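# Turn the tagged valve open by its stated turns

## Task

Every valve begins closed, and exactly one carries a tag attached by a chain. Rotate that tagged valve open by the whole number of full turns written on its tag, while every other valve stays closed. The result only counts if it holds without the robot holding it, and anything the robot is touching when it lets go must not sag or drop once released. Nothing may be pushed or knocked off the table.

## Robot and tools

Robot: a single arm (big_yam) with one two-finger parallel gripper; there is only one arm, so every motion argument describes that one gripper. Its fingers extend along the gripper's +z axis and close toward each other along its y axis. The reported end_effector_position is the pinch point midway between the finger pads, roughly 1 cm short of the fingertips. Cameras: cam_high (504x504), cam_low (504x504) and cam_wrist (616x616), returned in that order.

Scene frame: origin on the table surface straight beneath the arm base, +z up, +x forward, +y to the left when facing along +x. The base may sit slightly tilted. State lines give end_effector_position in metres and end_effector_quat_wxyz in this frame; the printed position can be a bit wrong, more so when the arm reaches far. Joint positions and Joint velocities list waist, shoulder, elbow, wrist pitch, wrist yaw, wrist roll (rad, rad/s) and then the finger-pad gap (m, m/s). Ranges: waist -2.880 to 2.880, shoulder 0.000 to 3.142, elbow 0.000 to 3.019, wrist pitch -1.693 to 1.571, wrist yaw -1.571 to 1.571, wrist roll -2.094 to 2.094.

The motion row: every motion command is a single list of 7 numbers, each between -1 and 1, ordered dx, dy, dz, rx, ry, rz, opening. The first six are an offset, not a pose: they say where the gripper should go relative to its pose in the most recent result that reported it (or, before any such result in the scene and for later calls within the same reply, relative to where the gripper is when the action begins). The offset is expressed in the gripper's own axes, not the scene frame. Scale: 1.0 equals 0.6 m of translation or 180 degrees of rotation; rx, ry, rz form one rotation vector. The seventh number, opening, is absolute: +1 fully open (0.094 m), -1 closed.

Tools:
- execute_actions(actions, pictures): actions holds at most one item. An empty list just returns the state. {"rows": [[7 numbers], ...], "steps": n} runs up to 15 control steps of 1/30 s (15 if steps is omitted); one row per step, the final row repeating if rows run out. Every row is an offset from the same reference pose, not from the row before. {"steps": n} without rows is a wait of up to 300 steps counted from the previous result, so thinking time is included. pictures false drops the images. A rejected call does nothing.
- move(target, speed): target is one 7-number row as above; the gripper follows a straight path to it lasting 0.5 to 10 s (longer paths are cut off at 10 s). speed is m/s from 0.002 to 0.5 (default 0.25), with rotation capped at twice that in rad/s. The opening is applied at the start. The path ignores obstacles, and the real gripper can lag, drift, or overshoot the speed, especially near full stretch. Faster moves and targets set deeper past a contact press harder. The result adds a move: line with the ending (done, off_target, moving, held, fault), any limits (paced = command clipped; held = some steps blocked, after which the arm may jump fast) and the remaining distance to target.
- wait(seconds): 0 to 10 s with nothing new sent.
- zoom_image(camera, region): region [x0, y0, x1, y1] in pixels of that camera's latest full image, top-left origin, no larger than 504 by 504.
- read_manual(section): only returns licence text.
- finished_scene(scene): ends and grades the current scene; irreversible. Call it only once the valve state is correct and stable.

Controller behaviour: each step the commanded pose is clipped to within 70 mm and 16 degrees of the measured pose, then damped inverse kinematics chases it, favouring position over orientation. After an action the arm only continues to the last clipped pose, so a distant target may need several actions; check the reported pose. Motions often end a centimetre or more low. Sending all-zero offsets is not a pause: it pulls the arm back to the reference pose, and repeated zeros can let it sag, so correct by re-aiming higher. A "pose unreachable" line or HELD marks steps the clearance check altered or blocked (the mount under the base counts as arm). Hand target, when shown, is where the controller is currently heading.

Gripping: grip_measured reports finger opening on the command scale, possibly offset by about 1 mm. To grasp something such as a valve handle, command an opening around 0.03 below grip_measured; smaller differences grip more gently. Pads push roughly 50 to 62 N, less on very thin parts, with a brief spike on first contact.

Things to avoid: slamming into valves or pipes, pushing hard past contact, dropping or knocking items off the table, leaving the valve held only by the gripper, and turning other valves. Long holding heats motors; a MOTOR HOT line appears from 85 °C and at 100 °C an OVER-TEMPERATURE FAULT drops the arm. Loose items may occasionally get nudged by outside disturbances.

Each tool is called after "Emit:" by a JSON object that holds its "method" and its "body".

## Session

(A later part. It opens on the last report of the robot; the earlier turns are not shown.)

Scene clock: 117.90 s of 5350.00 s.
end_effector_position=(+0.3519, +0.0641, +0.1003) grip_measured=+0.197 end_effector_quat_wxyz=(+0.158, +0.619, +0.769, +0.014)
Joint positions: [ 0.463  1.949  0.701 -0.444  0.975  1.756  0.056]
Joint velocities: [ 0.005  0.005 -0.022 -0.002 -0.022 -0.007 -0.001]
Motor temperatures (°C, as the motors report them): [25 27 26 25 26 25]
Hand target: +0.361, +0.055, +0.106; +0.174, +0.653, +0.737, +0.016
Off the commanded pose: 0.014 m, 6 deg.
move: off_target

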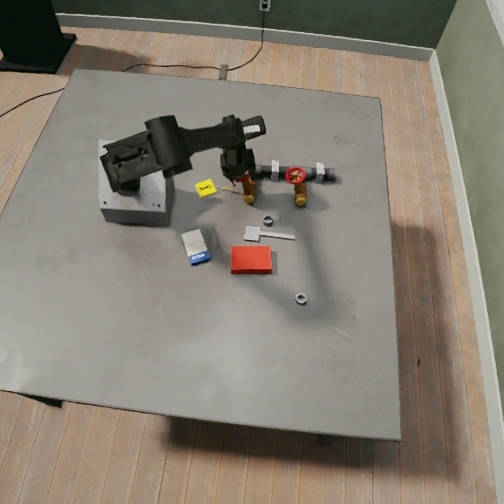

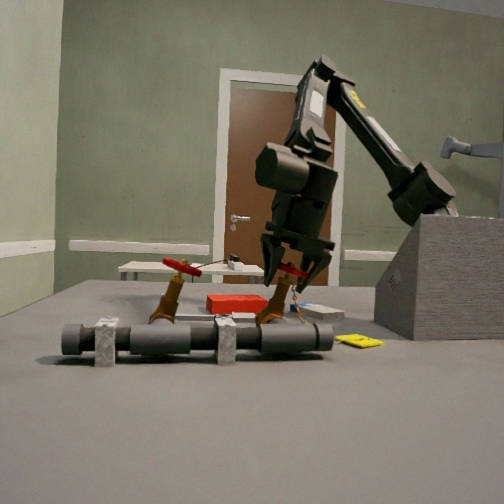

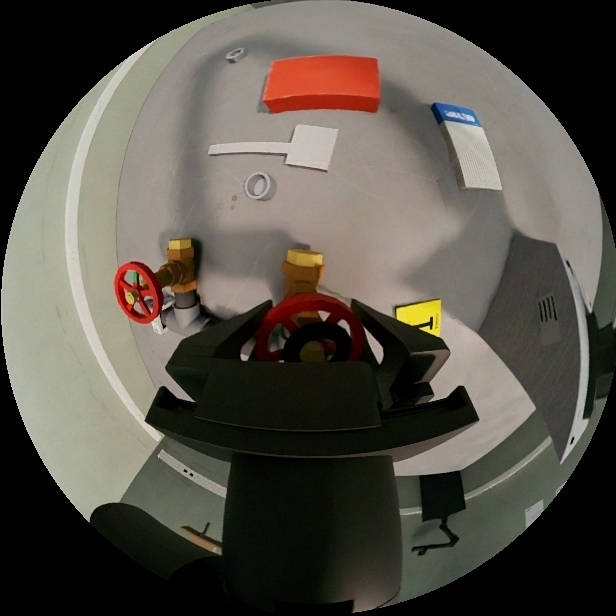

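Emit:
{"method": "move", "body": {"target": [-0.02,0,0,0,0,0,1], "speed": 0.05}}

Emit:
{"method": "move", "body": {"target": [0,0,0,0,0,0,0.1]}}

Emit:
{"method": "move", "body": {"target": [0,0,0,0,0,-0.5,0.19], "speed": 0.2}}

Scene clock: 121.73 s of 5350.00 s.
end_effector_position=(+0.3490, +0.0582, +0.0991) grip_measured=+0.998 end_effector_quat_wxyz=(+0.156, +0.616, +0.772, +0.010)
Joint positions: [ 0.453  1.935  0.689 -0.444  0.976  1.739  0.094]
Joint velocities: [ 0.005 -0.015 -0.007 -0.007 -0.007 -0.022 -0.   ]
Motor temperatures (°C, as the motors report them): [25 27 26 25 27 25]
Hand target: +0.354, +0.052, +0.103; +0.158, +0.619, +0.769, +0.013
Off the commanded pose: 0.009 m, 1 deg.
After step 90, 0.03 s passed at rest.
move: done

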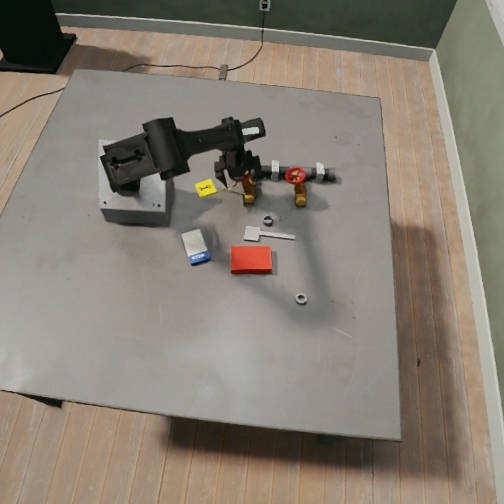

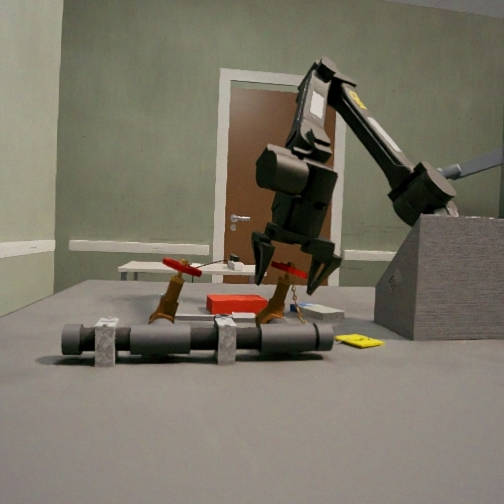

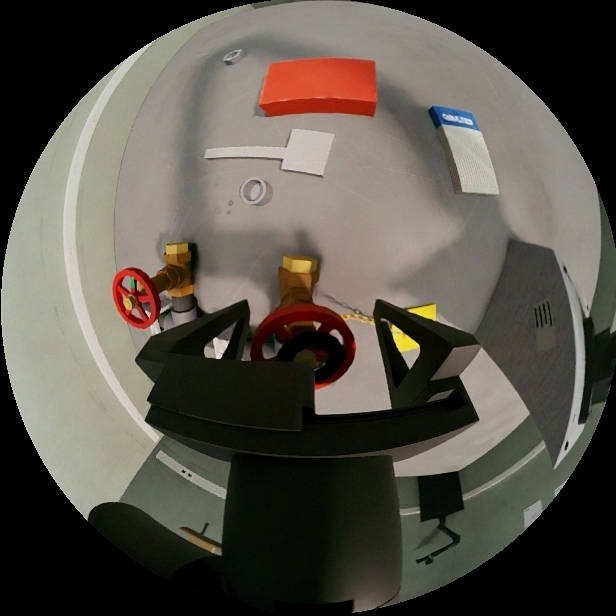

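Scene clock: 122.23 s of 5350.00 s.
end_effector_position=(+0.3531, +0.0594, +0.1003) grip_measured=+0.218 end_effector_quat_wxyz=(+0.156, +0.619, +0.770, +0.014)
Joint positions: [ 0.452  1.935  0.696 -0.439  0.972  1.738  0.057]
Joint velocities: [-0.015 -0.024 -0.012  0.002 -0.022  0.022 -0.001]
Motor temperatures (°C, as the motors report them): [25 27 26 25 27 25]
Hand target: +0.349, +0.058, +0.099; +0.156, +0.616, +0.772, +0.010
Off the commanded pose: 0.004 m, 1 deg.
move: done

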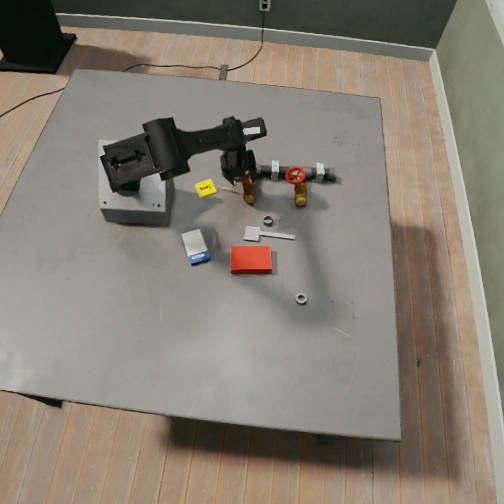

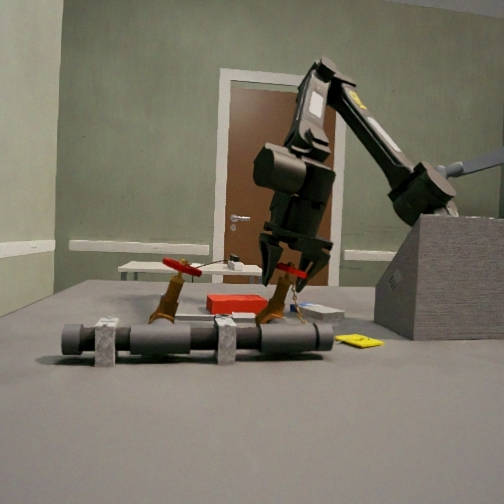

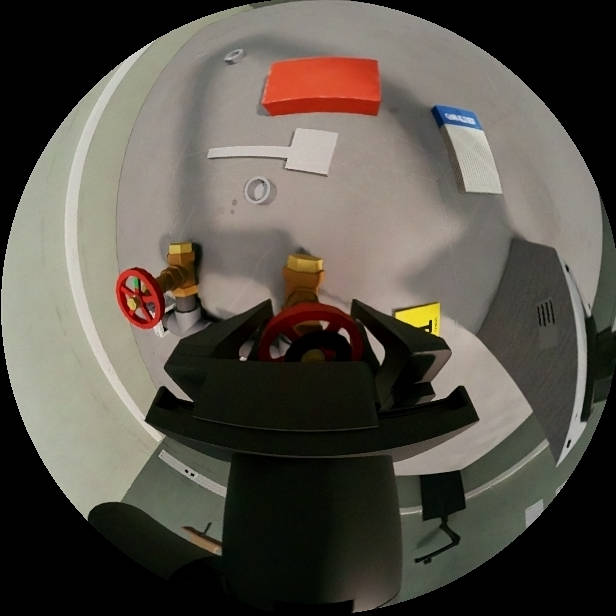

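Scene clock: 126.77 s of 5350.00 s.
end_effector_position=(+0.3530, +0.0664, +0.0974) grip_measured=+0.193 end_effector_quat_wxyz=(+0.116, -0.091, +0.985, -0.086)
Joint positions: [ 0.452  1.949  0.705 -0.44   0.945  0.207  0.056]
Joint velocities: [ 0.005 -0.005  0.007 -0.007 -0.007 -0.037  0.   ]
Motor temperatures (°C, as the motors report them): [25 27 26 25 27 26]
Hand target: +0.353, +0.060, +0.100; +0.120, -0.106, +0.982, -0.101
Off the commanded pose: 0.008 m, 3 deg.
move: off_target

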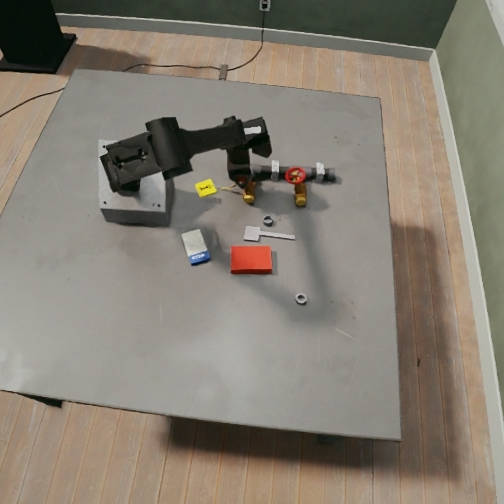

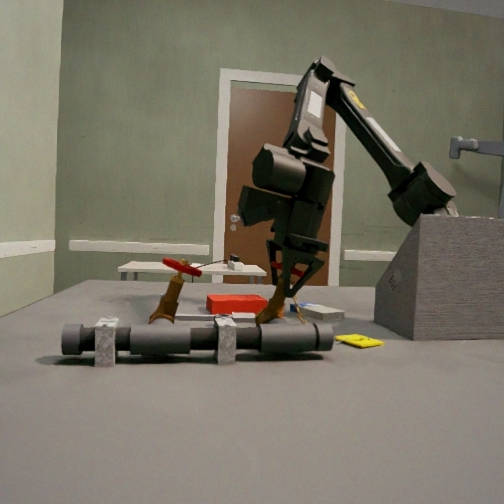

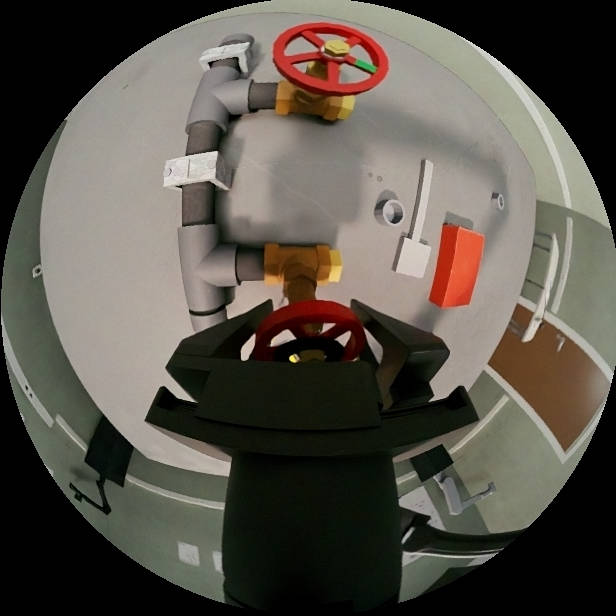

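Emit:
{"method": "move", "body": {"target": [-0.004,-0.03,-0.008,0,0,0,1], "speed": 0.05}}

Emit:
{"method": "zoom_image", "body": {"camera": "cam_wrist", "region": [200,250,420,420]}}

Scene clock: 135.40 s of 5350.00 s.
end_effector_position=(+0.3557, +0.0565, +0.1035) grip_measured=+0.998 end_effector_quat_wxyz=(+0.119, -0.087, +0.985, -0.085)
Joint positions: [ 0.441  1.91   0.697 -0.448  0.946  0.189  0.094]
Joint velocities: [-0.005 -0.005  0.007 -0.002  0.051  0.022 -0.   ]
Motor temperatures (°C, as the motors report them): [25 27 26 25 27 25]
Hand target: +0.357, +0.050, +0.106; +0.116, -0.090, +0.985, -0.087
Off the commanded pose: 0.007 m, 1 deg.
After step 90, 4.83 s passed at rest.
move: done

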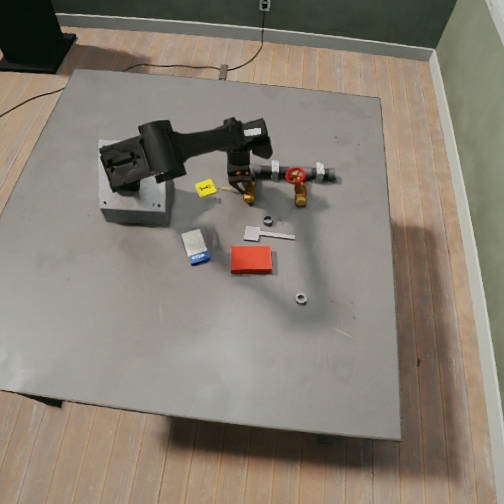

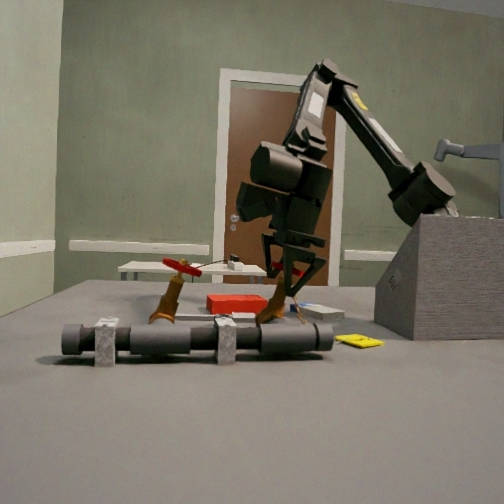

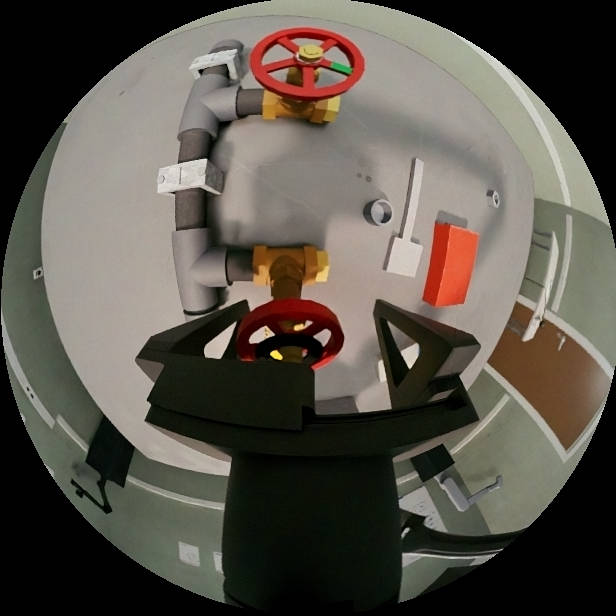

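Region (200, 250, 420, 420) of cam_wrist's 616x616 image, scaled by 2.291, with more detail than that image has; it fills the top 389 rows of this view, and the rest is white.

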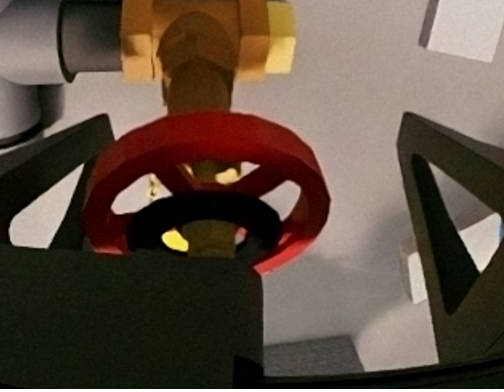

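Emit:
{"method": "move", "body": {"target": [-0.017,0.015,0,0,-0.04,0,1], "speed": 0.05}}

Emit:
{"method": "move", "body": {"target": [0,0,0,0,0,0,0.1]}}

Emit:
{"method": "move", "body": {"target": [0,0,0,0,0,-0.4,0.19], "speed": 0.2}}

Scene clock: 143.77 s of 5350.00 s.
end_effector_position=(+0.3611, +0.0616, +0.0994) grip_measured=+0.998 end_effector_quat_wxyz=(+0.168, -0.082, +0.979, -0.080)
Joint positions: [ 0.441  1.91   0.632 -0.214  0.96   0.069  0.094]
Joint velocities: [-0.005 -0.015 -0.017  0.022  0.037 -0.022 -0.001]
Motor temperatures (°C, as the motors report them): [25 27 26 25 27 25]
Hand target: +0.364, +0.067, +0.104; +0.180, -0.091, +0.976, -0.080
Off the commanded pose: 0.008 m, 2 deg.
After step 90, 3.87 s passed at rest.
move: done

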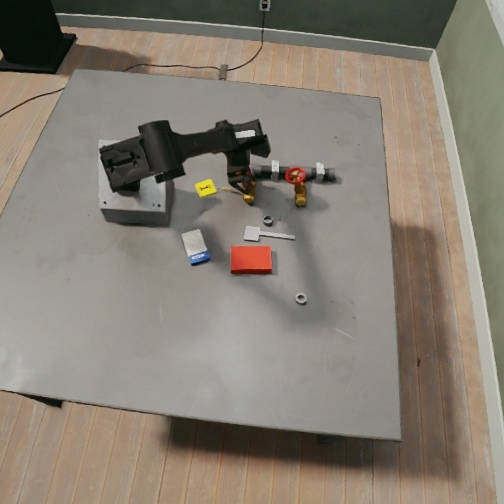

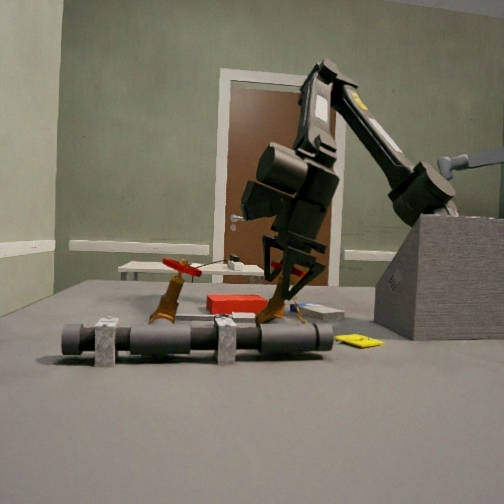

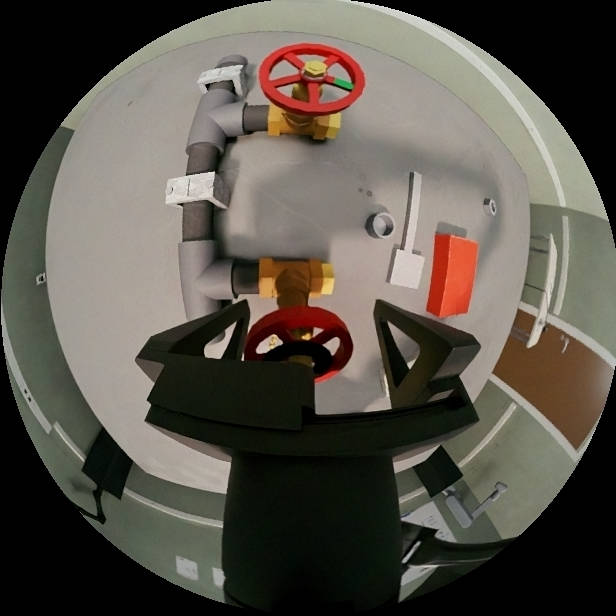

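Scene clock: 144.27 s of 5350.00 s.
end_effector_position=(+0.3593, +0.0685, +0.0967) grip_measured=+0.155 end_effector_quat_wxyz=(+0.166, -0.086, +0.980, -0.069)
Joint positions: [ 0.444  1.922  0.634 -0.21   0.937  0.073  0.054]
Joint velocities: [-0.005 -0.015  0.002 -0.022 -0.037 -0.007 -0.001]
Motor temperatures (°C, as the motors report them): [25 27 26 25 27 25]
Hand target: +0.361, +0.062, +0.099; +0.168, -0.082, +0.979, -0.080
Off the commanded pose: 0.008 m, 1 deg.
move: done

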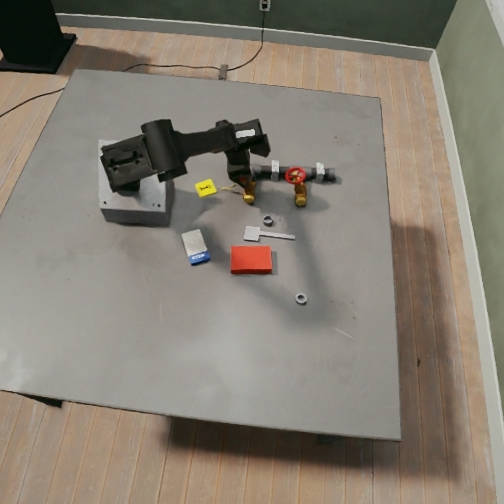

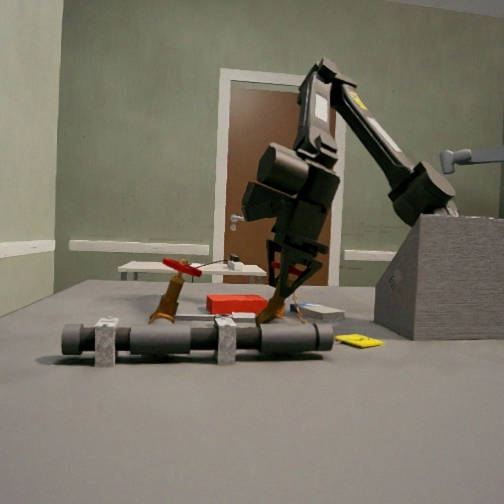

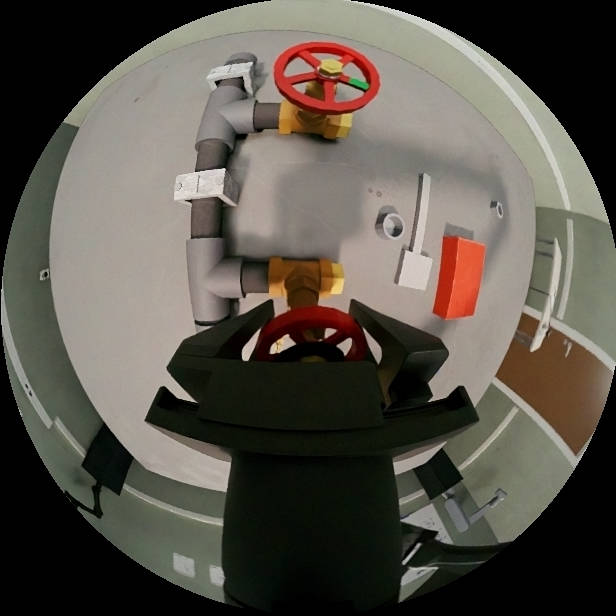

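Scene clock: 147.97 s of 5350.00 s.
end_effector_position=(+0.3565, +0.0691, +0.0948) grip_measured=+0.191 end_effector_quat_wxyz=(+0.093, -0.640, +0.747, -0.150)
Joint positions: [ 0.444  1.926  0.63  -0.21   0.934 -1.163  0.056]
Joint velocities: [-0.024 -0.015 -0.002 -0.002 -0.007 -0.022  0.   ]
Motor temperatures (°C, as the motors report them): [25 27 26 25 26 25]
Hand target: +0.359, +0.069, +0.097; +0.094, -0.645, +0.742, -0.153
Off the commanded pose: 0.003 m, 1 deg.
move: done

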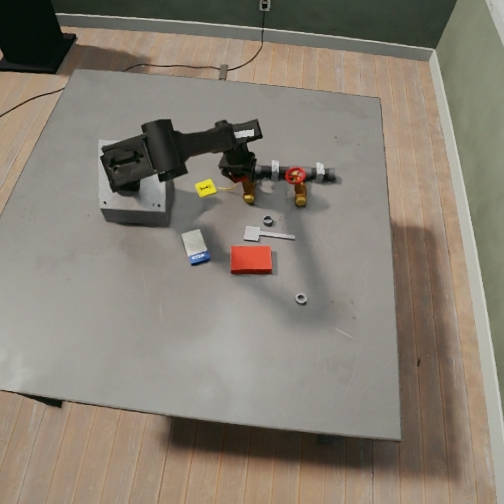

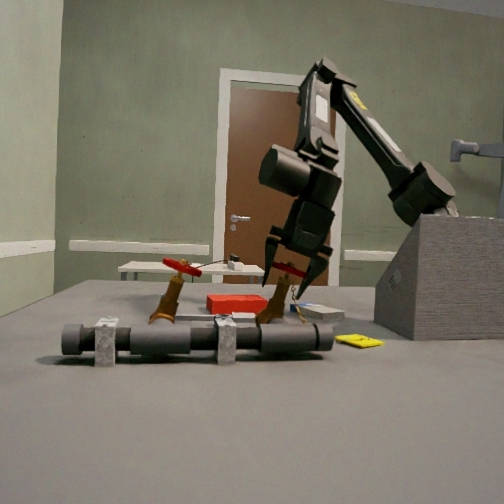

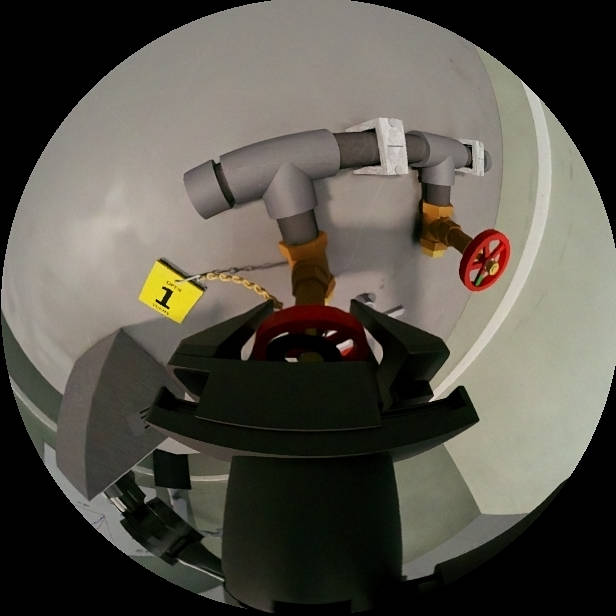

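Emit:
{"method": "move", "body": {"target": [0.036,-0.02,-0.018,0,0,0,1], "speed": 0.04}}

Emit:
{"method": "move", "body": {"target": [0,0,0,0,0,0,0.1]}}

Scene clock: 155.83 s of 5350.00 s.
end_effector_position=(+0.3605, +0.0531, +0.1087) grip_measured=+0.998 end_effector_quat_wxyz=(+0.097, -0.637, +0.750, -0.152)
Joint positions: [ 0.435  1.853  0.622 -0.252  0.934 -1.178  0.094]
Joint velocities: [ 0.005 -0.015 -0.002  0.002  0.037  0.037 -0.001]
Motor temperatures (°C, as the motors report them): [25 27 26 25 26 25]
Hand target: +0.361, +0.047, +0.110; +0.093, -0.640, +0.748, -0.151
Off the commanded pose: 0.006 m, 1 deg.
After step 90, 3.90 s passed at rest.
move: done

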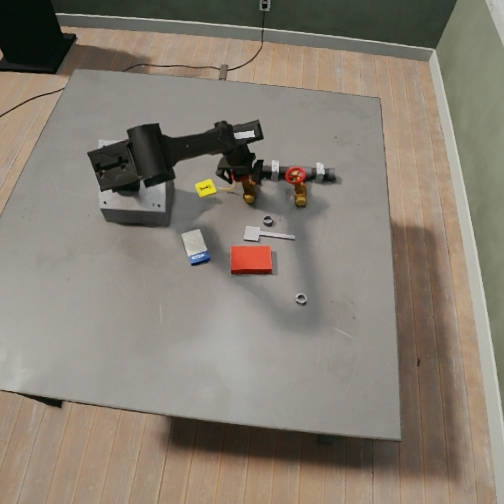

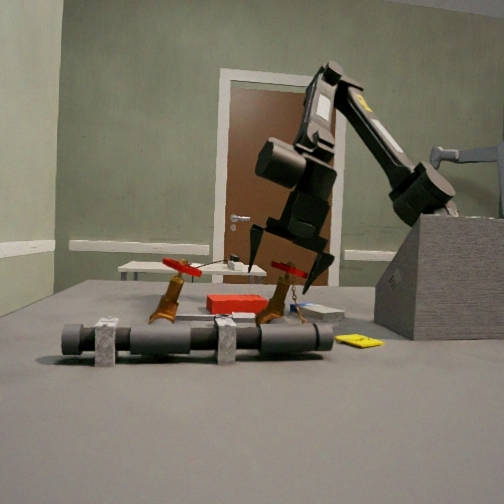

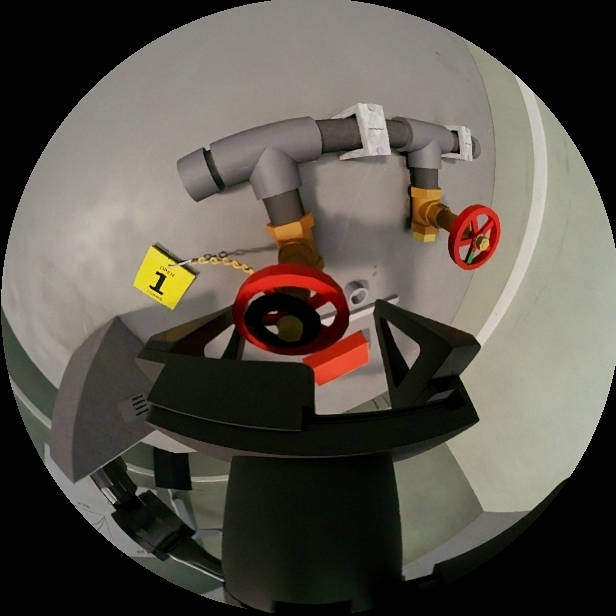

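Scene clock: 156.33 s of 5350.00 s.
end_effector_position=(+0.3507, +0.0533, +0.1035) grip_measured=+0.248 end_effector_quat_wxyz=(+0.091, -0.645, +0.744, -0.147)
Joint positions: [ 0.435  1.856  0.606 -0.255  0.928 -1.181  0.059]
Joint velocities: [-0.005  0.005 -0.002  0.002  0.022 -0.007  0.001]
Motor temperatures (°C, as the motors report them): [25 27 26 25 26 25]
Hand target: +0.360, +0.053, +0.109; +0.097, -0.636, +0.750, -0.152
Off the commanded pose: 0.011 m, 2 deg.
move: off_target

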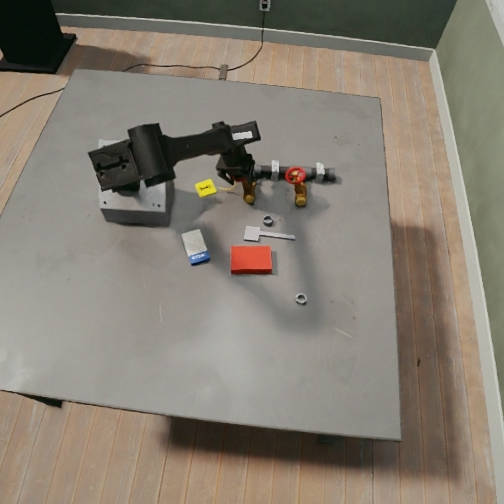

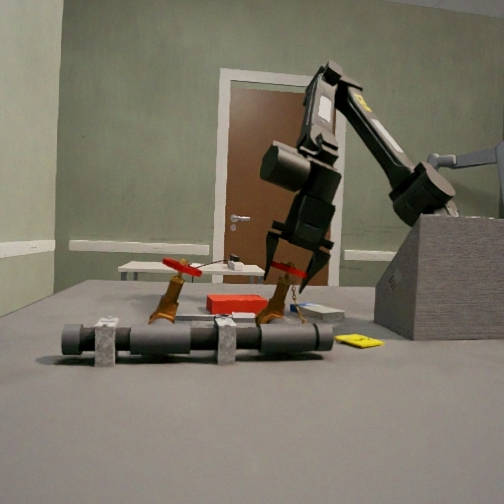

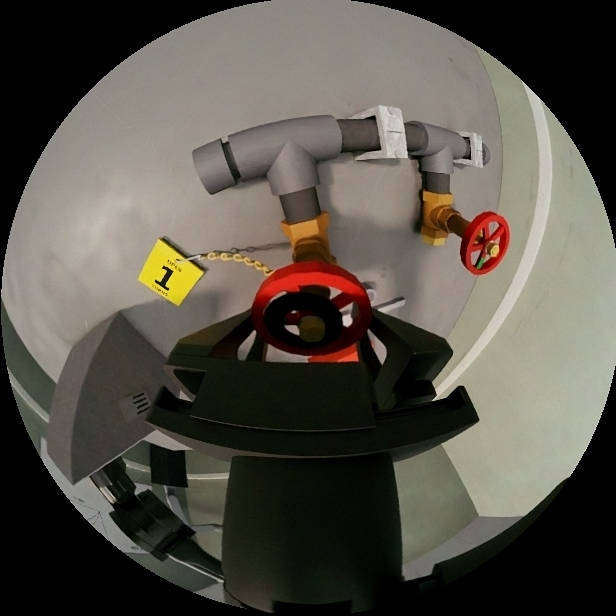

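Emit:
{"method": "move", "body": {"target": [0,0,0,0,0,0.9,0.2], "speed": 0.15}}

Scene clock: 168.53 s of 5350.00 s.
end_effector_position=(+0.3478, +0.0546, +0.1021) grip_measured=+0.248 end_effector_quat_wxyz=(+0.104, -0.578, +0.799, -0.133)
Joint positions: [ 0.435  1.856  0.601 -0.255  0.918 -0.999  0.059]
Joint velocities: [-0.005 -0.005 -0.007 -0.002  0.022  0.007  0.   ]
Motor temperatures (°C, as the motors report them): [25 27 26 25 26 28]
Hand target: +0.351, +0.053, +0.103; +0.130, -0.471, +0.865, -0.117
Off the commanded pose: 0.003 m, 152 deg; orientation clipped at the last step of the last action.
move: off_target; limits=paced

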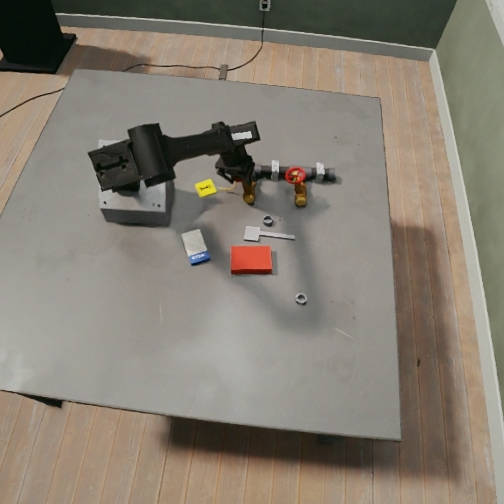

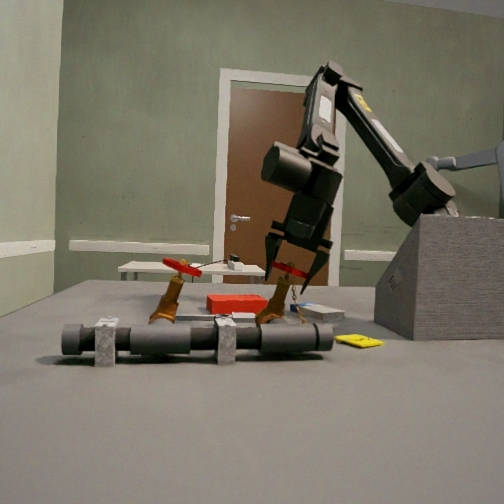

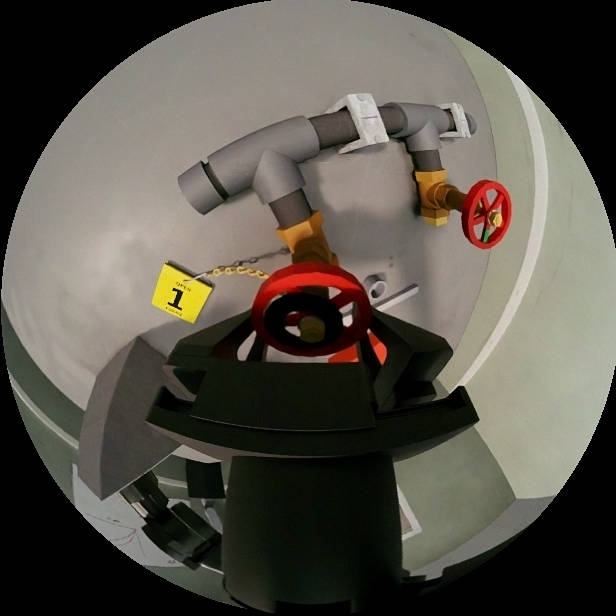

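Emit:
{"method": "move", "body": {"target": [0,0,0,0,0,-0.33,0.2], "speed": 0.15}}

Emit:
{"method": "move", "body": {"target": [0,0,0,0,0,0,1]}}

Emit:
{"method": "move", "body": {"target": [0,0,-0.006,0,0,0.95,1], "speed": 0.4}}

Scene clock: 176.37 s of 5350.00 s.
end_effector_position=(+0.3598, +0.0563, +0.1068) grip_measured=+0.247 end_effector_quat_wxyz=(-0.042, +0.866, -0.467, +0.174)
Joint positions: [ 0.434  1.856  0.618 -0.234  0.919 -1.93   0.059]
Joint velocities: [ 0.015 -0.005 -0.007  0.002 -0.051 -0.051  0.   ]
Motor temperatures (°C, as the motors report them): [25 27 26 25 26 28]
Hand target: +0.348, +0.055, +0.102; -0.023, +0.897, -0.409, +0.166
Off the commanded pose: 0.013 m, 8 deg.
After step 90, 0.83 s passed at rest.
move: off_target

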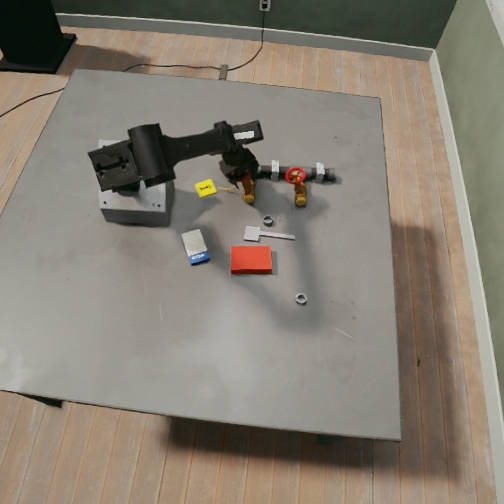

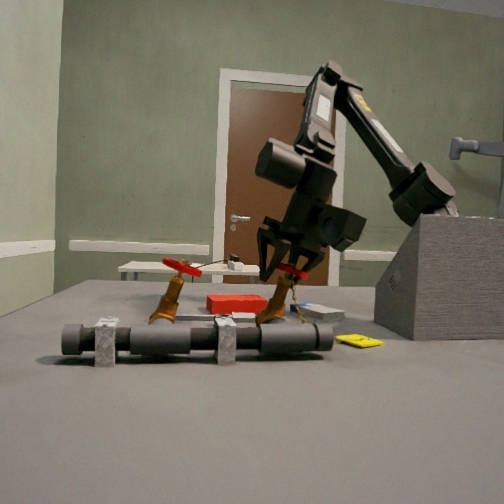

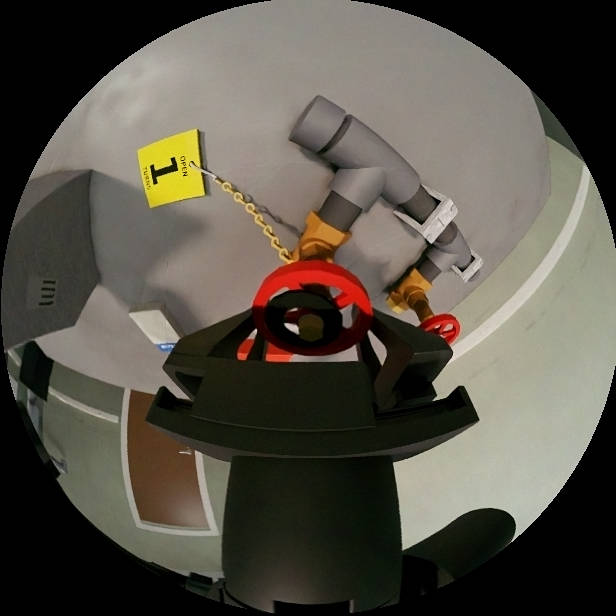

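Scene clock: 176.87 s of 5350.00 s.
end_effector_position=(+0.3587, +0.0561, +0.1062) grip_measured=+0.998 end_effector_quat_wxyz=(-0.042, +0.866, -0.467, +0.173)
Joint positions: [ 0.434  1.856  0.615 -0.233  0.919 -1.928  0.094]
Joint velocities: [ 0.015 -0.024  0.007 -0.012 -0.022 -0.007 -0.001]
Motor temperatures (°C, as the motors report them): [25 27 26 25 26 28]
Hand target: +0.360, +0.056, +0.107; -0.042, +0.866, -0.467, +0.174
Off the commanded pose: 0.001 m, 0 deg.
move: done

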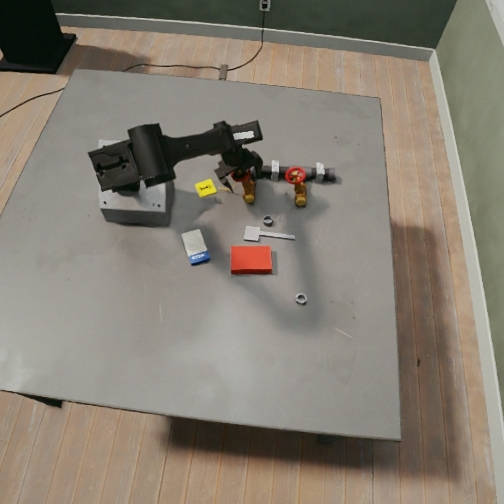

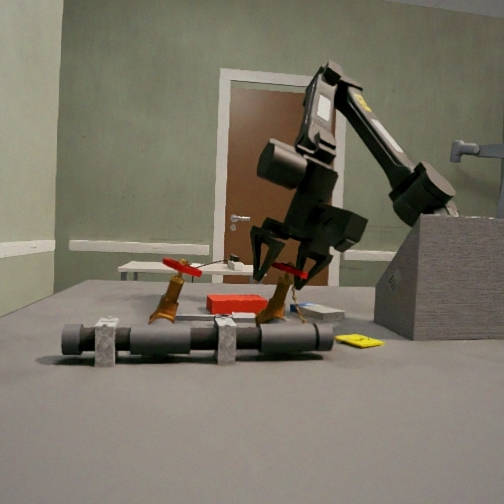

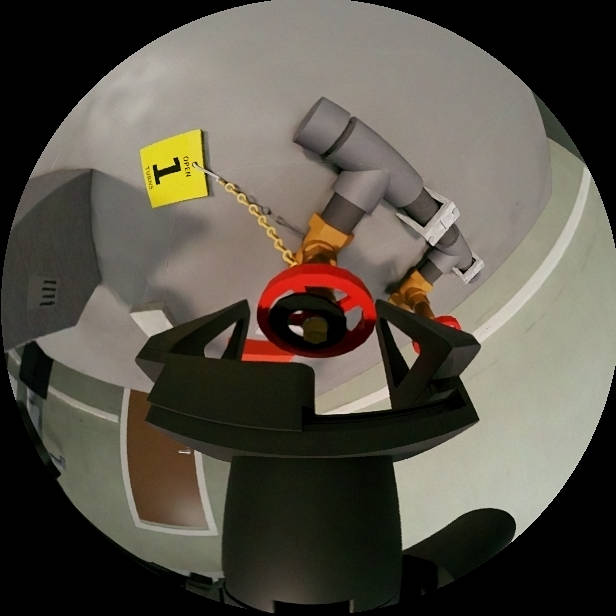

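Scene clock: 181.30 s of 5350.00 s.
end_effector_position=(+0.3541, +0.0558, +0.1042) grip_measured=+0.998 end_effector_quat_wxyz=(+0.173, +0.391, +0.904, +0.026)
Joint positions: [ 0.434  1.856  0.607 -0.236  0.917  1.051  0.094]
Joint velocities: [-0.005 -0.015 -0.012 -0.002  0.037  0.022 -0.001]
Motor temperatures (°C, as the motors report them): [25 27 26 25 26 27]
Hand target: +0.357, +0.056, +0.110; +0.176, +0.397, +0.900, +0.029
Off the commanded pose: 0.006 m, 1 deg.
move: done

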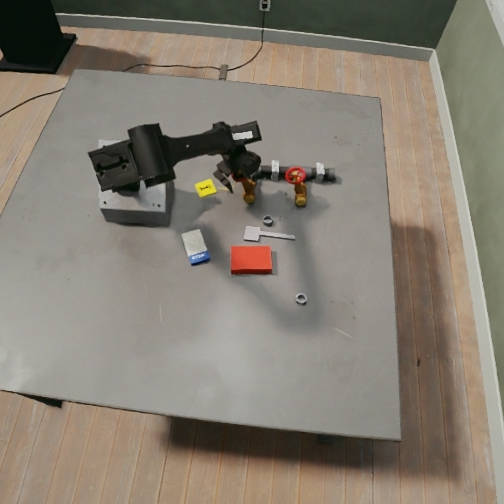

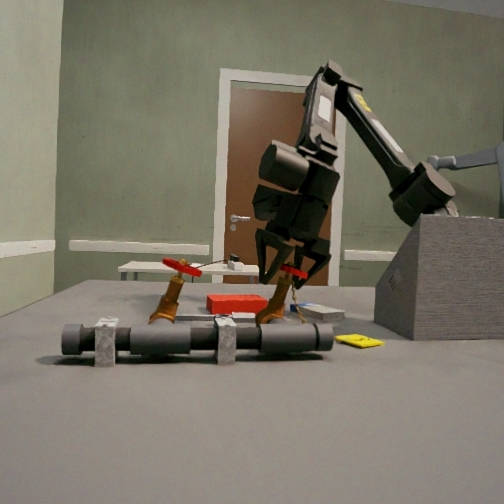

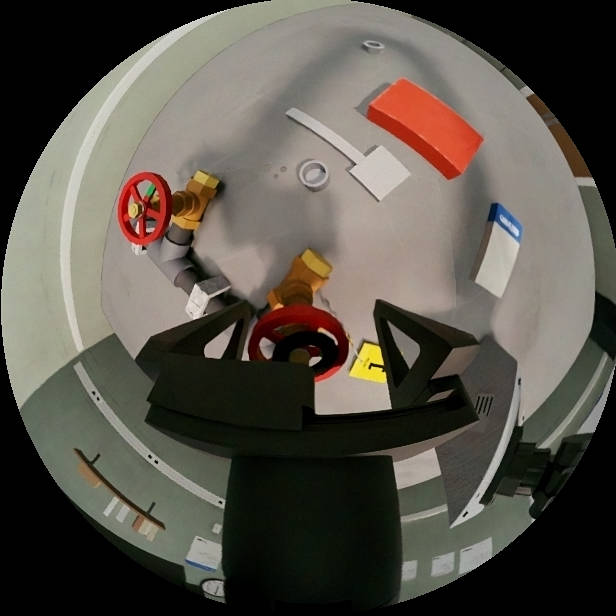

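Emit:
{"method": "move", "body": {"target": [0.035,0.01,0,0,0,0,1], "speed": 0.04}}

Emit:
{"method": "move", "body": {"target": [0,0,0,0,0,0,0.1]}}

Scene clock: 186.30 s of 5350.00 s.
end_effector_position=(+0.3442, +0.0690, +0.0967) grip_measured=+0.998 end_effector_quat_wxyz=(+0.168, +0.389, +0.905, +0.023)
Joint positions: [ 0.457  1.906  0.607 -0.237  0.917  1.099  0.094]
Joint velocities: [ 0.005 -0.015 -0.032 -0.002 -0.007  0.007  0.   ]
Motor temperatures (°C, as the motors report them): [25 27 26 25 26 27]
Hand target: +0.345, +0.075, +0.099; +0.173, +0.391, +0.904, +0.027
Off the commanded pose: 0.007 m, 1 deg.
After step 90, 1.17 s passed at rest.
move: done

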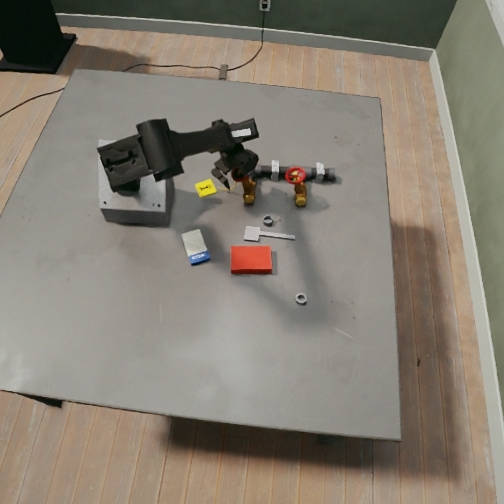

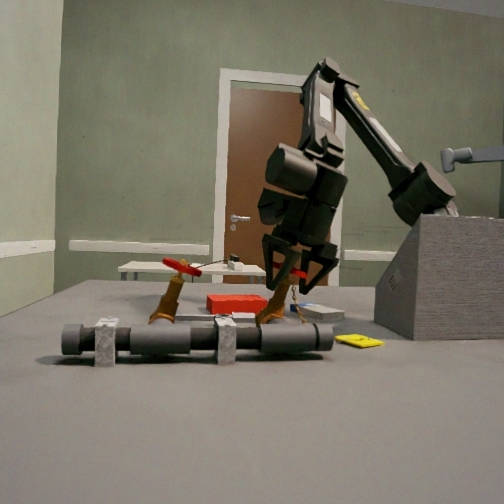

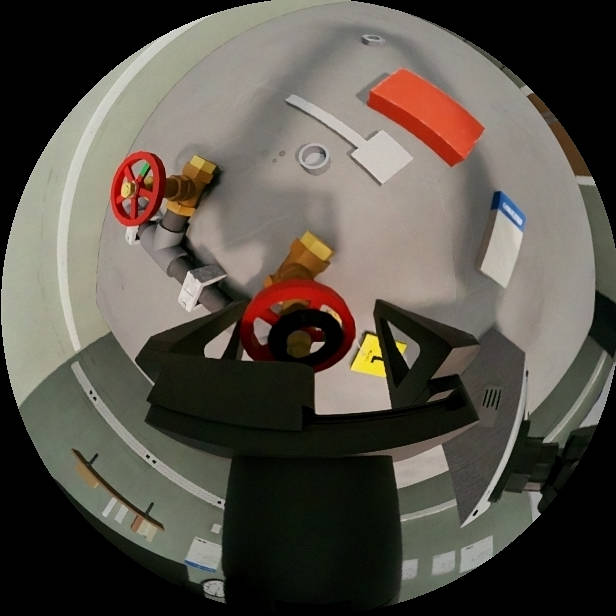

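Scene clock: 186.80 s of 5350.00 s.
end_effector_position=(+0.3503, +0.0730, +0.0990) grip_measured=+0.199 end_effector_quat_wxyz=(+0.168, +0.395, +0.903, +0.032)
Joint positions: [ 0.458  1.907  0.619 -0.23   0.904  1.101  0.056]
Joint velocities: [-0.005 -0.005 -0.027 -0.007 -0.022  0.037 -0.   ]
Motor temperatures (°C, as the motors report them): [25 27 26 25 26 27]
Hand target: +0.344, +0.069, +0.097; +0.168, +0.389, +0.905, +0.023
Off the commanded pose: 0.008 m, 1 deg.
move: done

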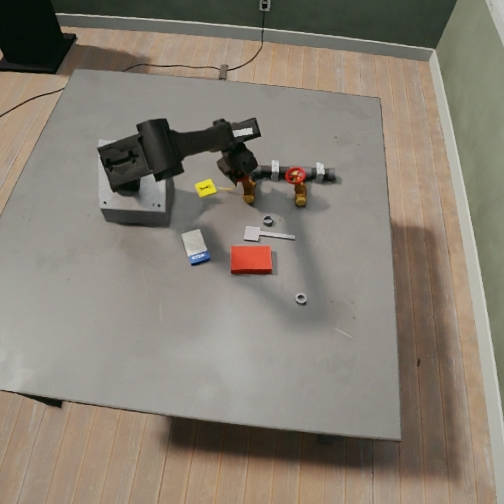

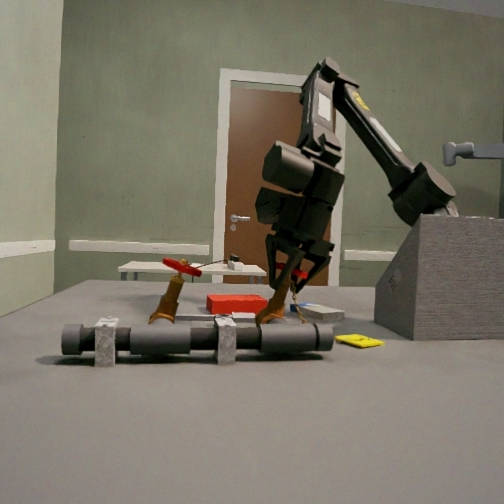

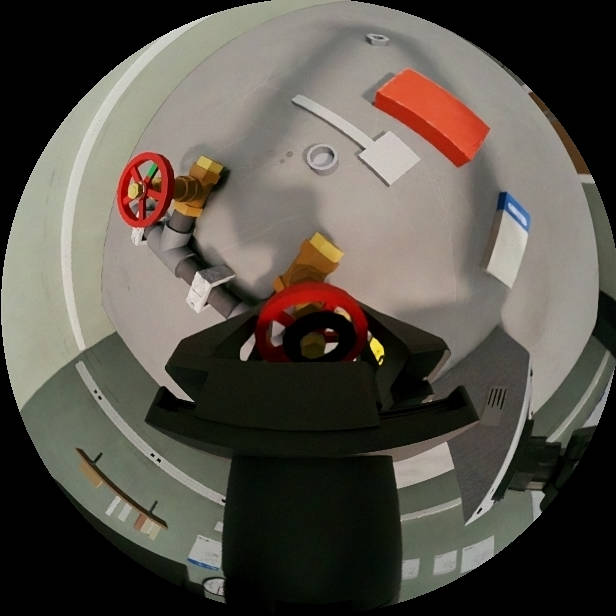

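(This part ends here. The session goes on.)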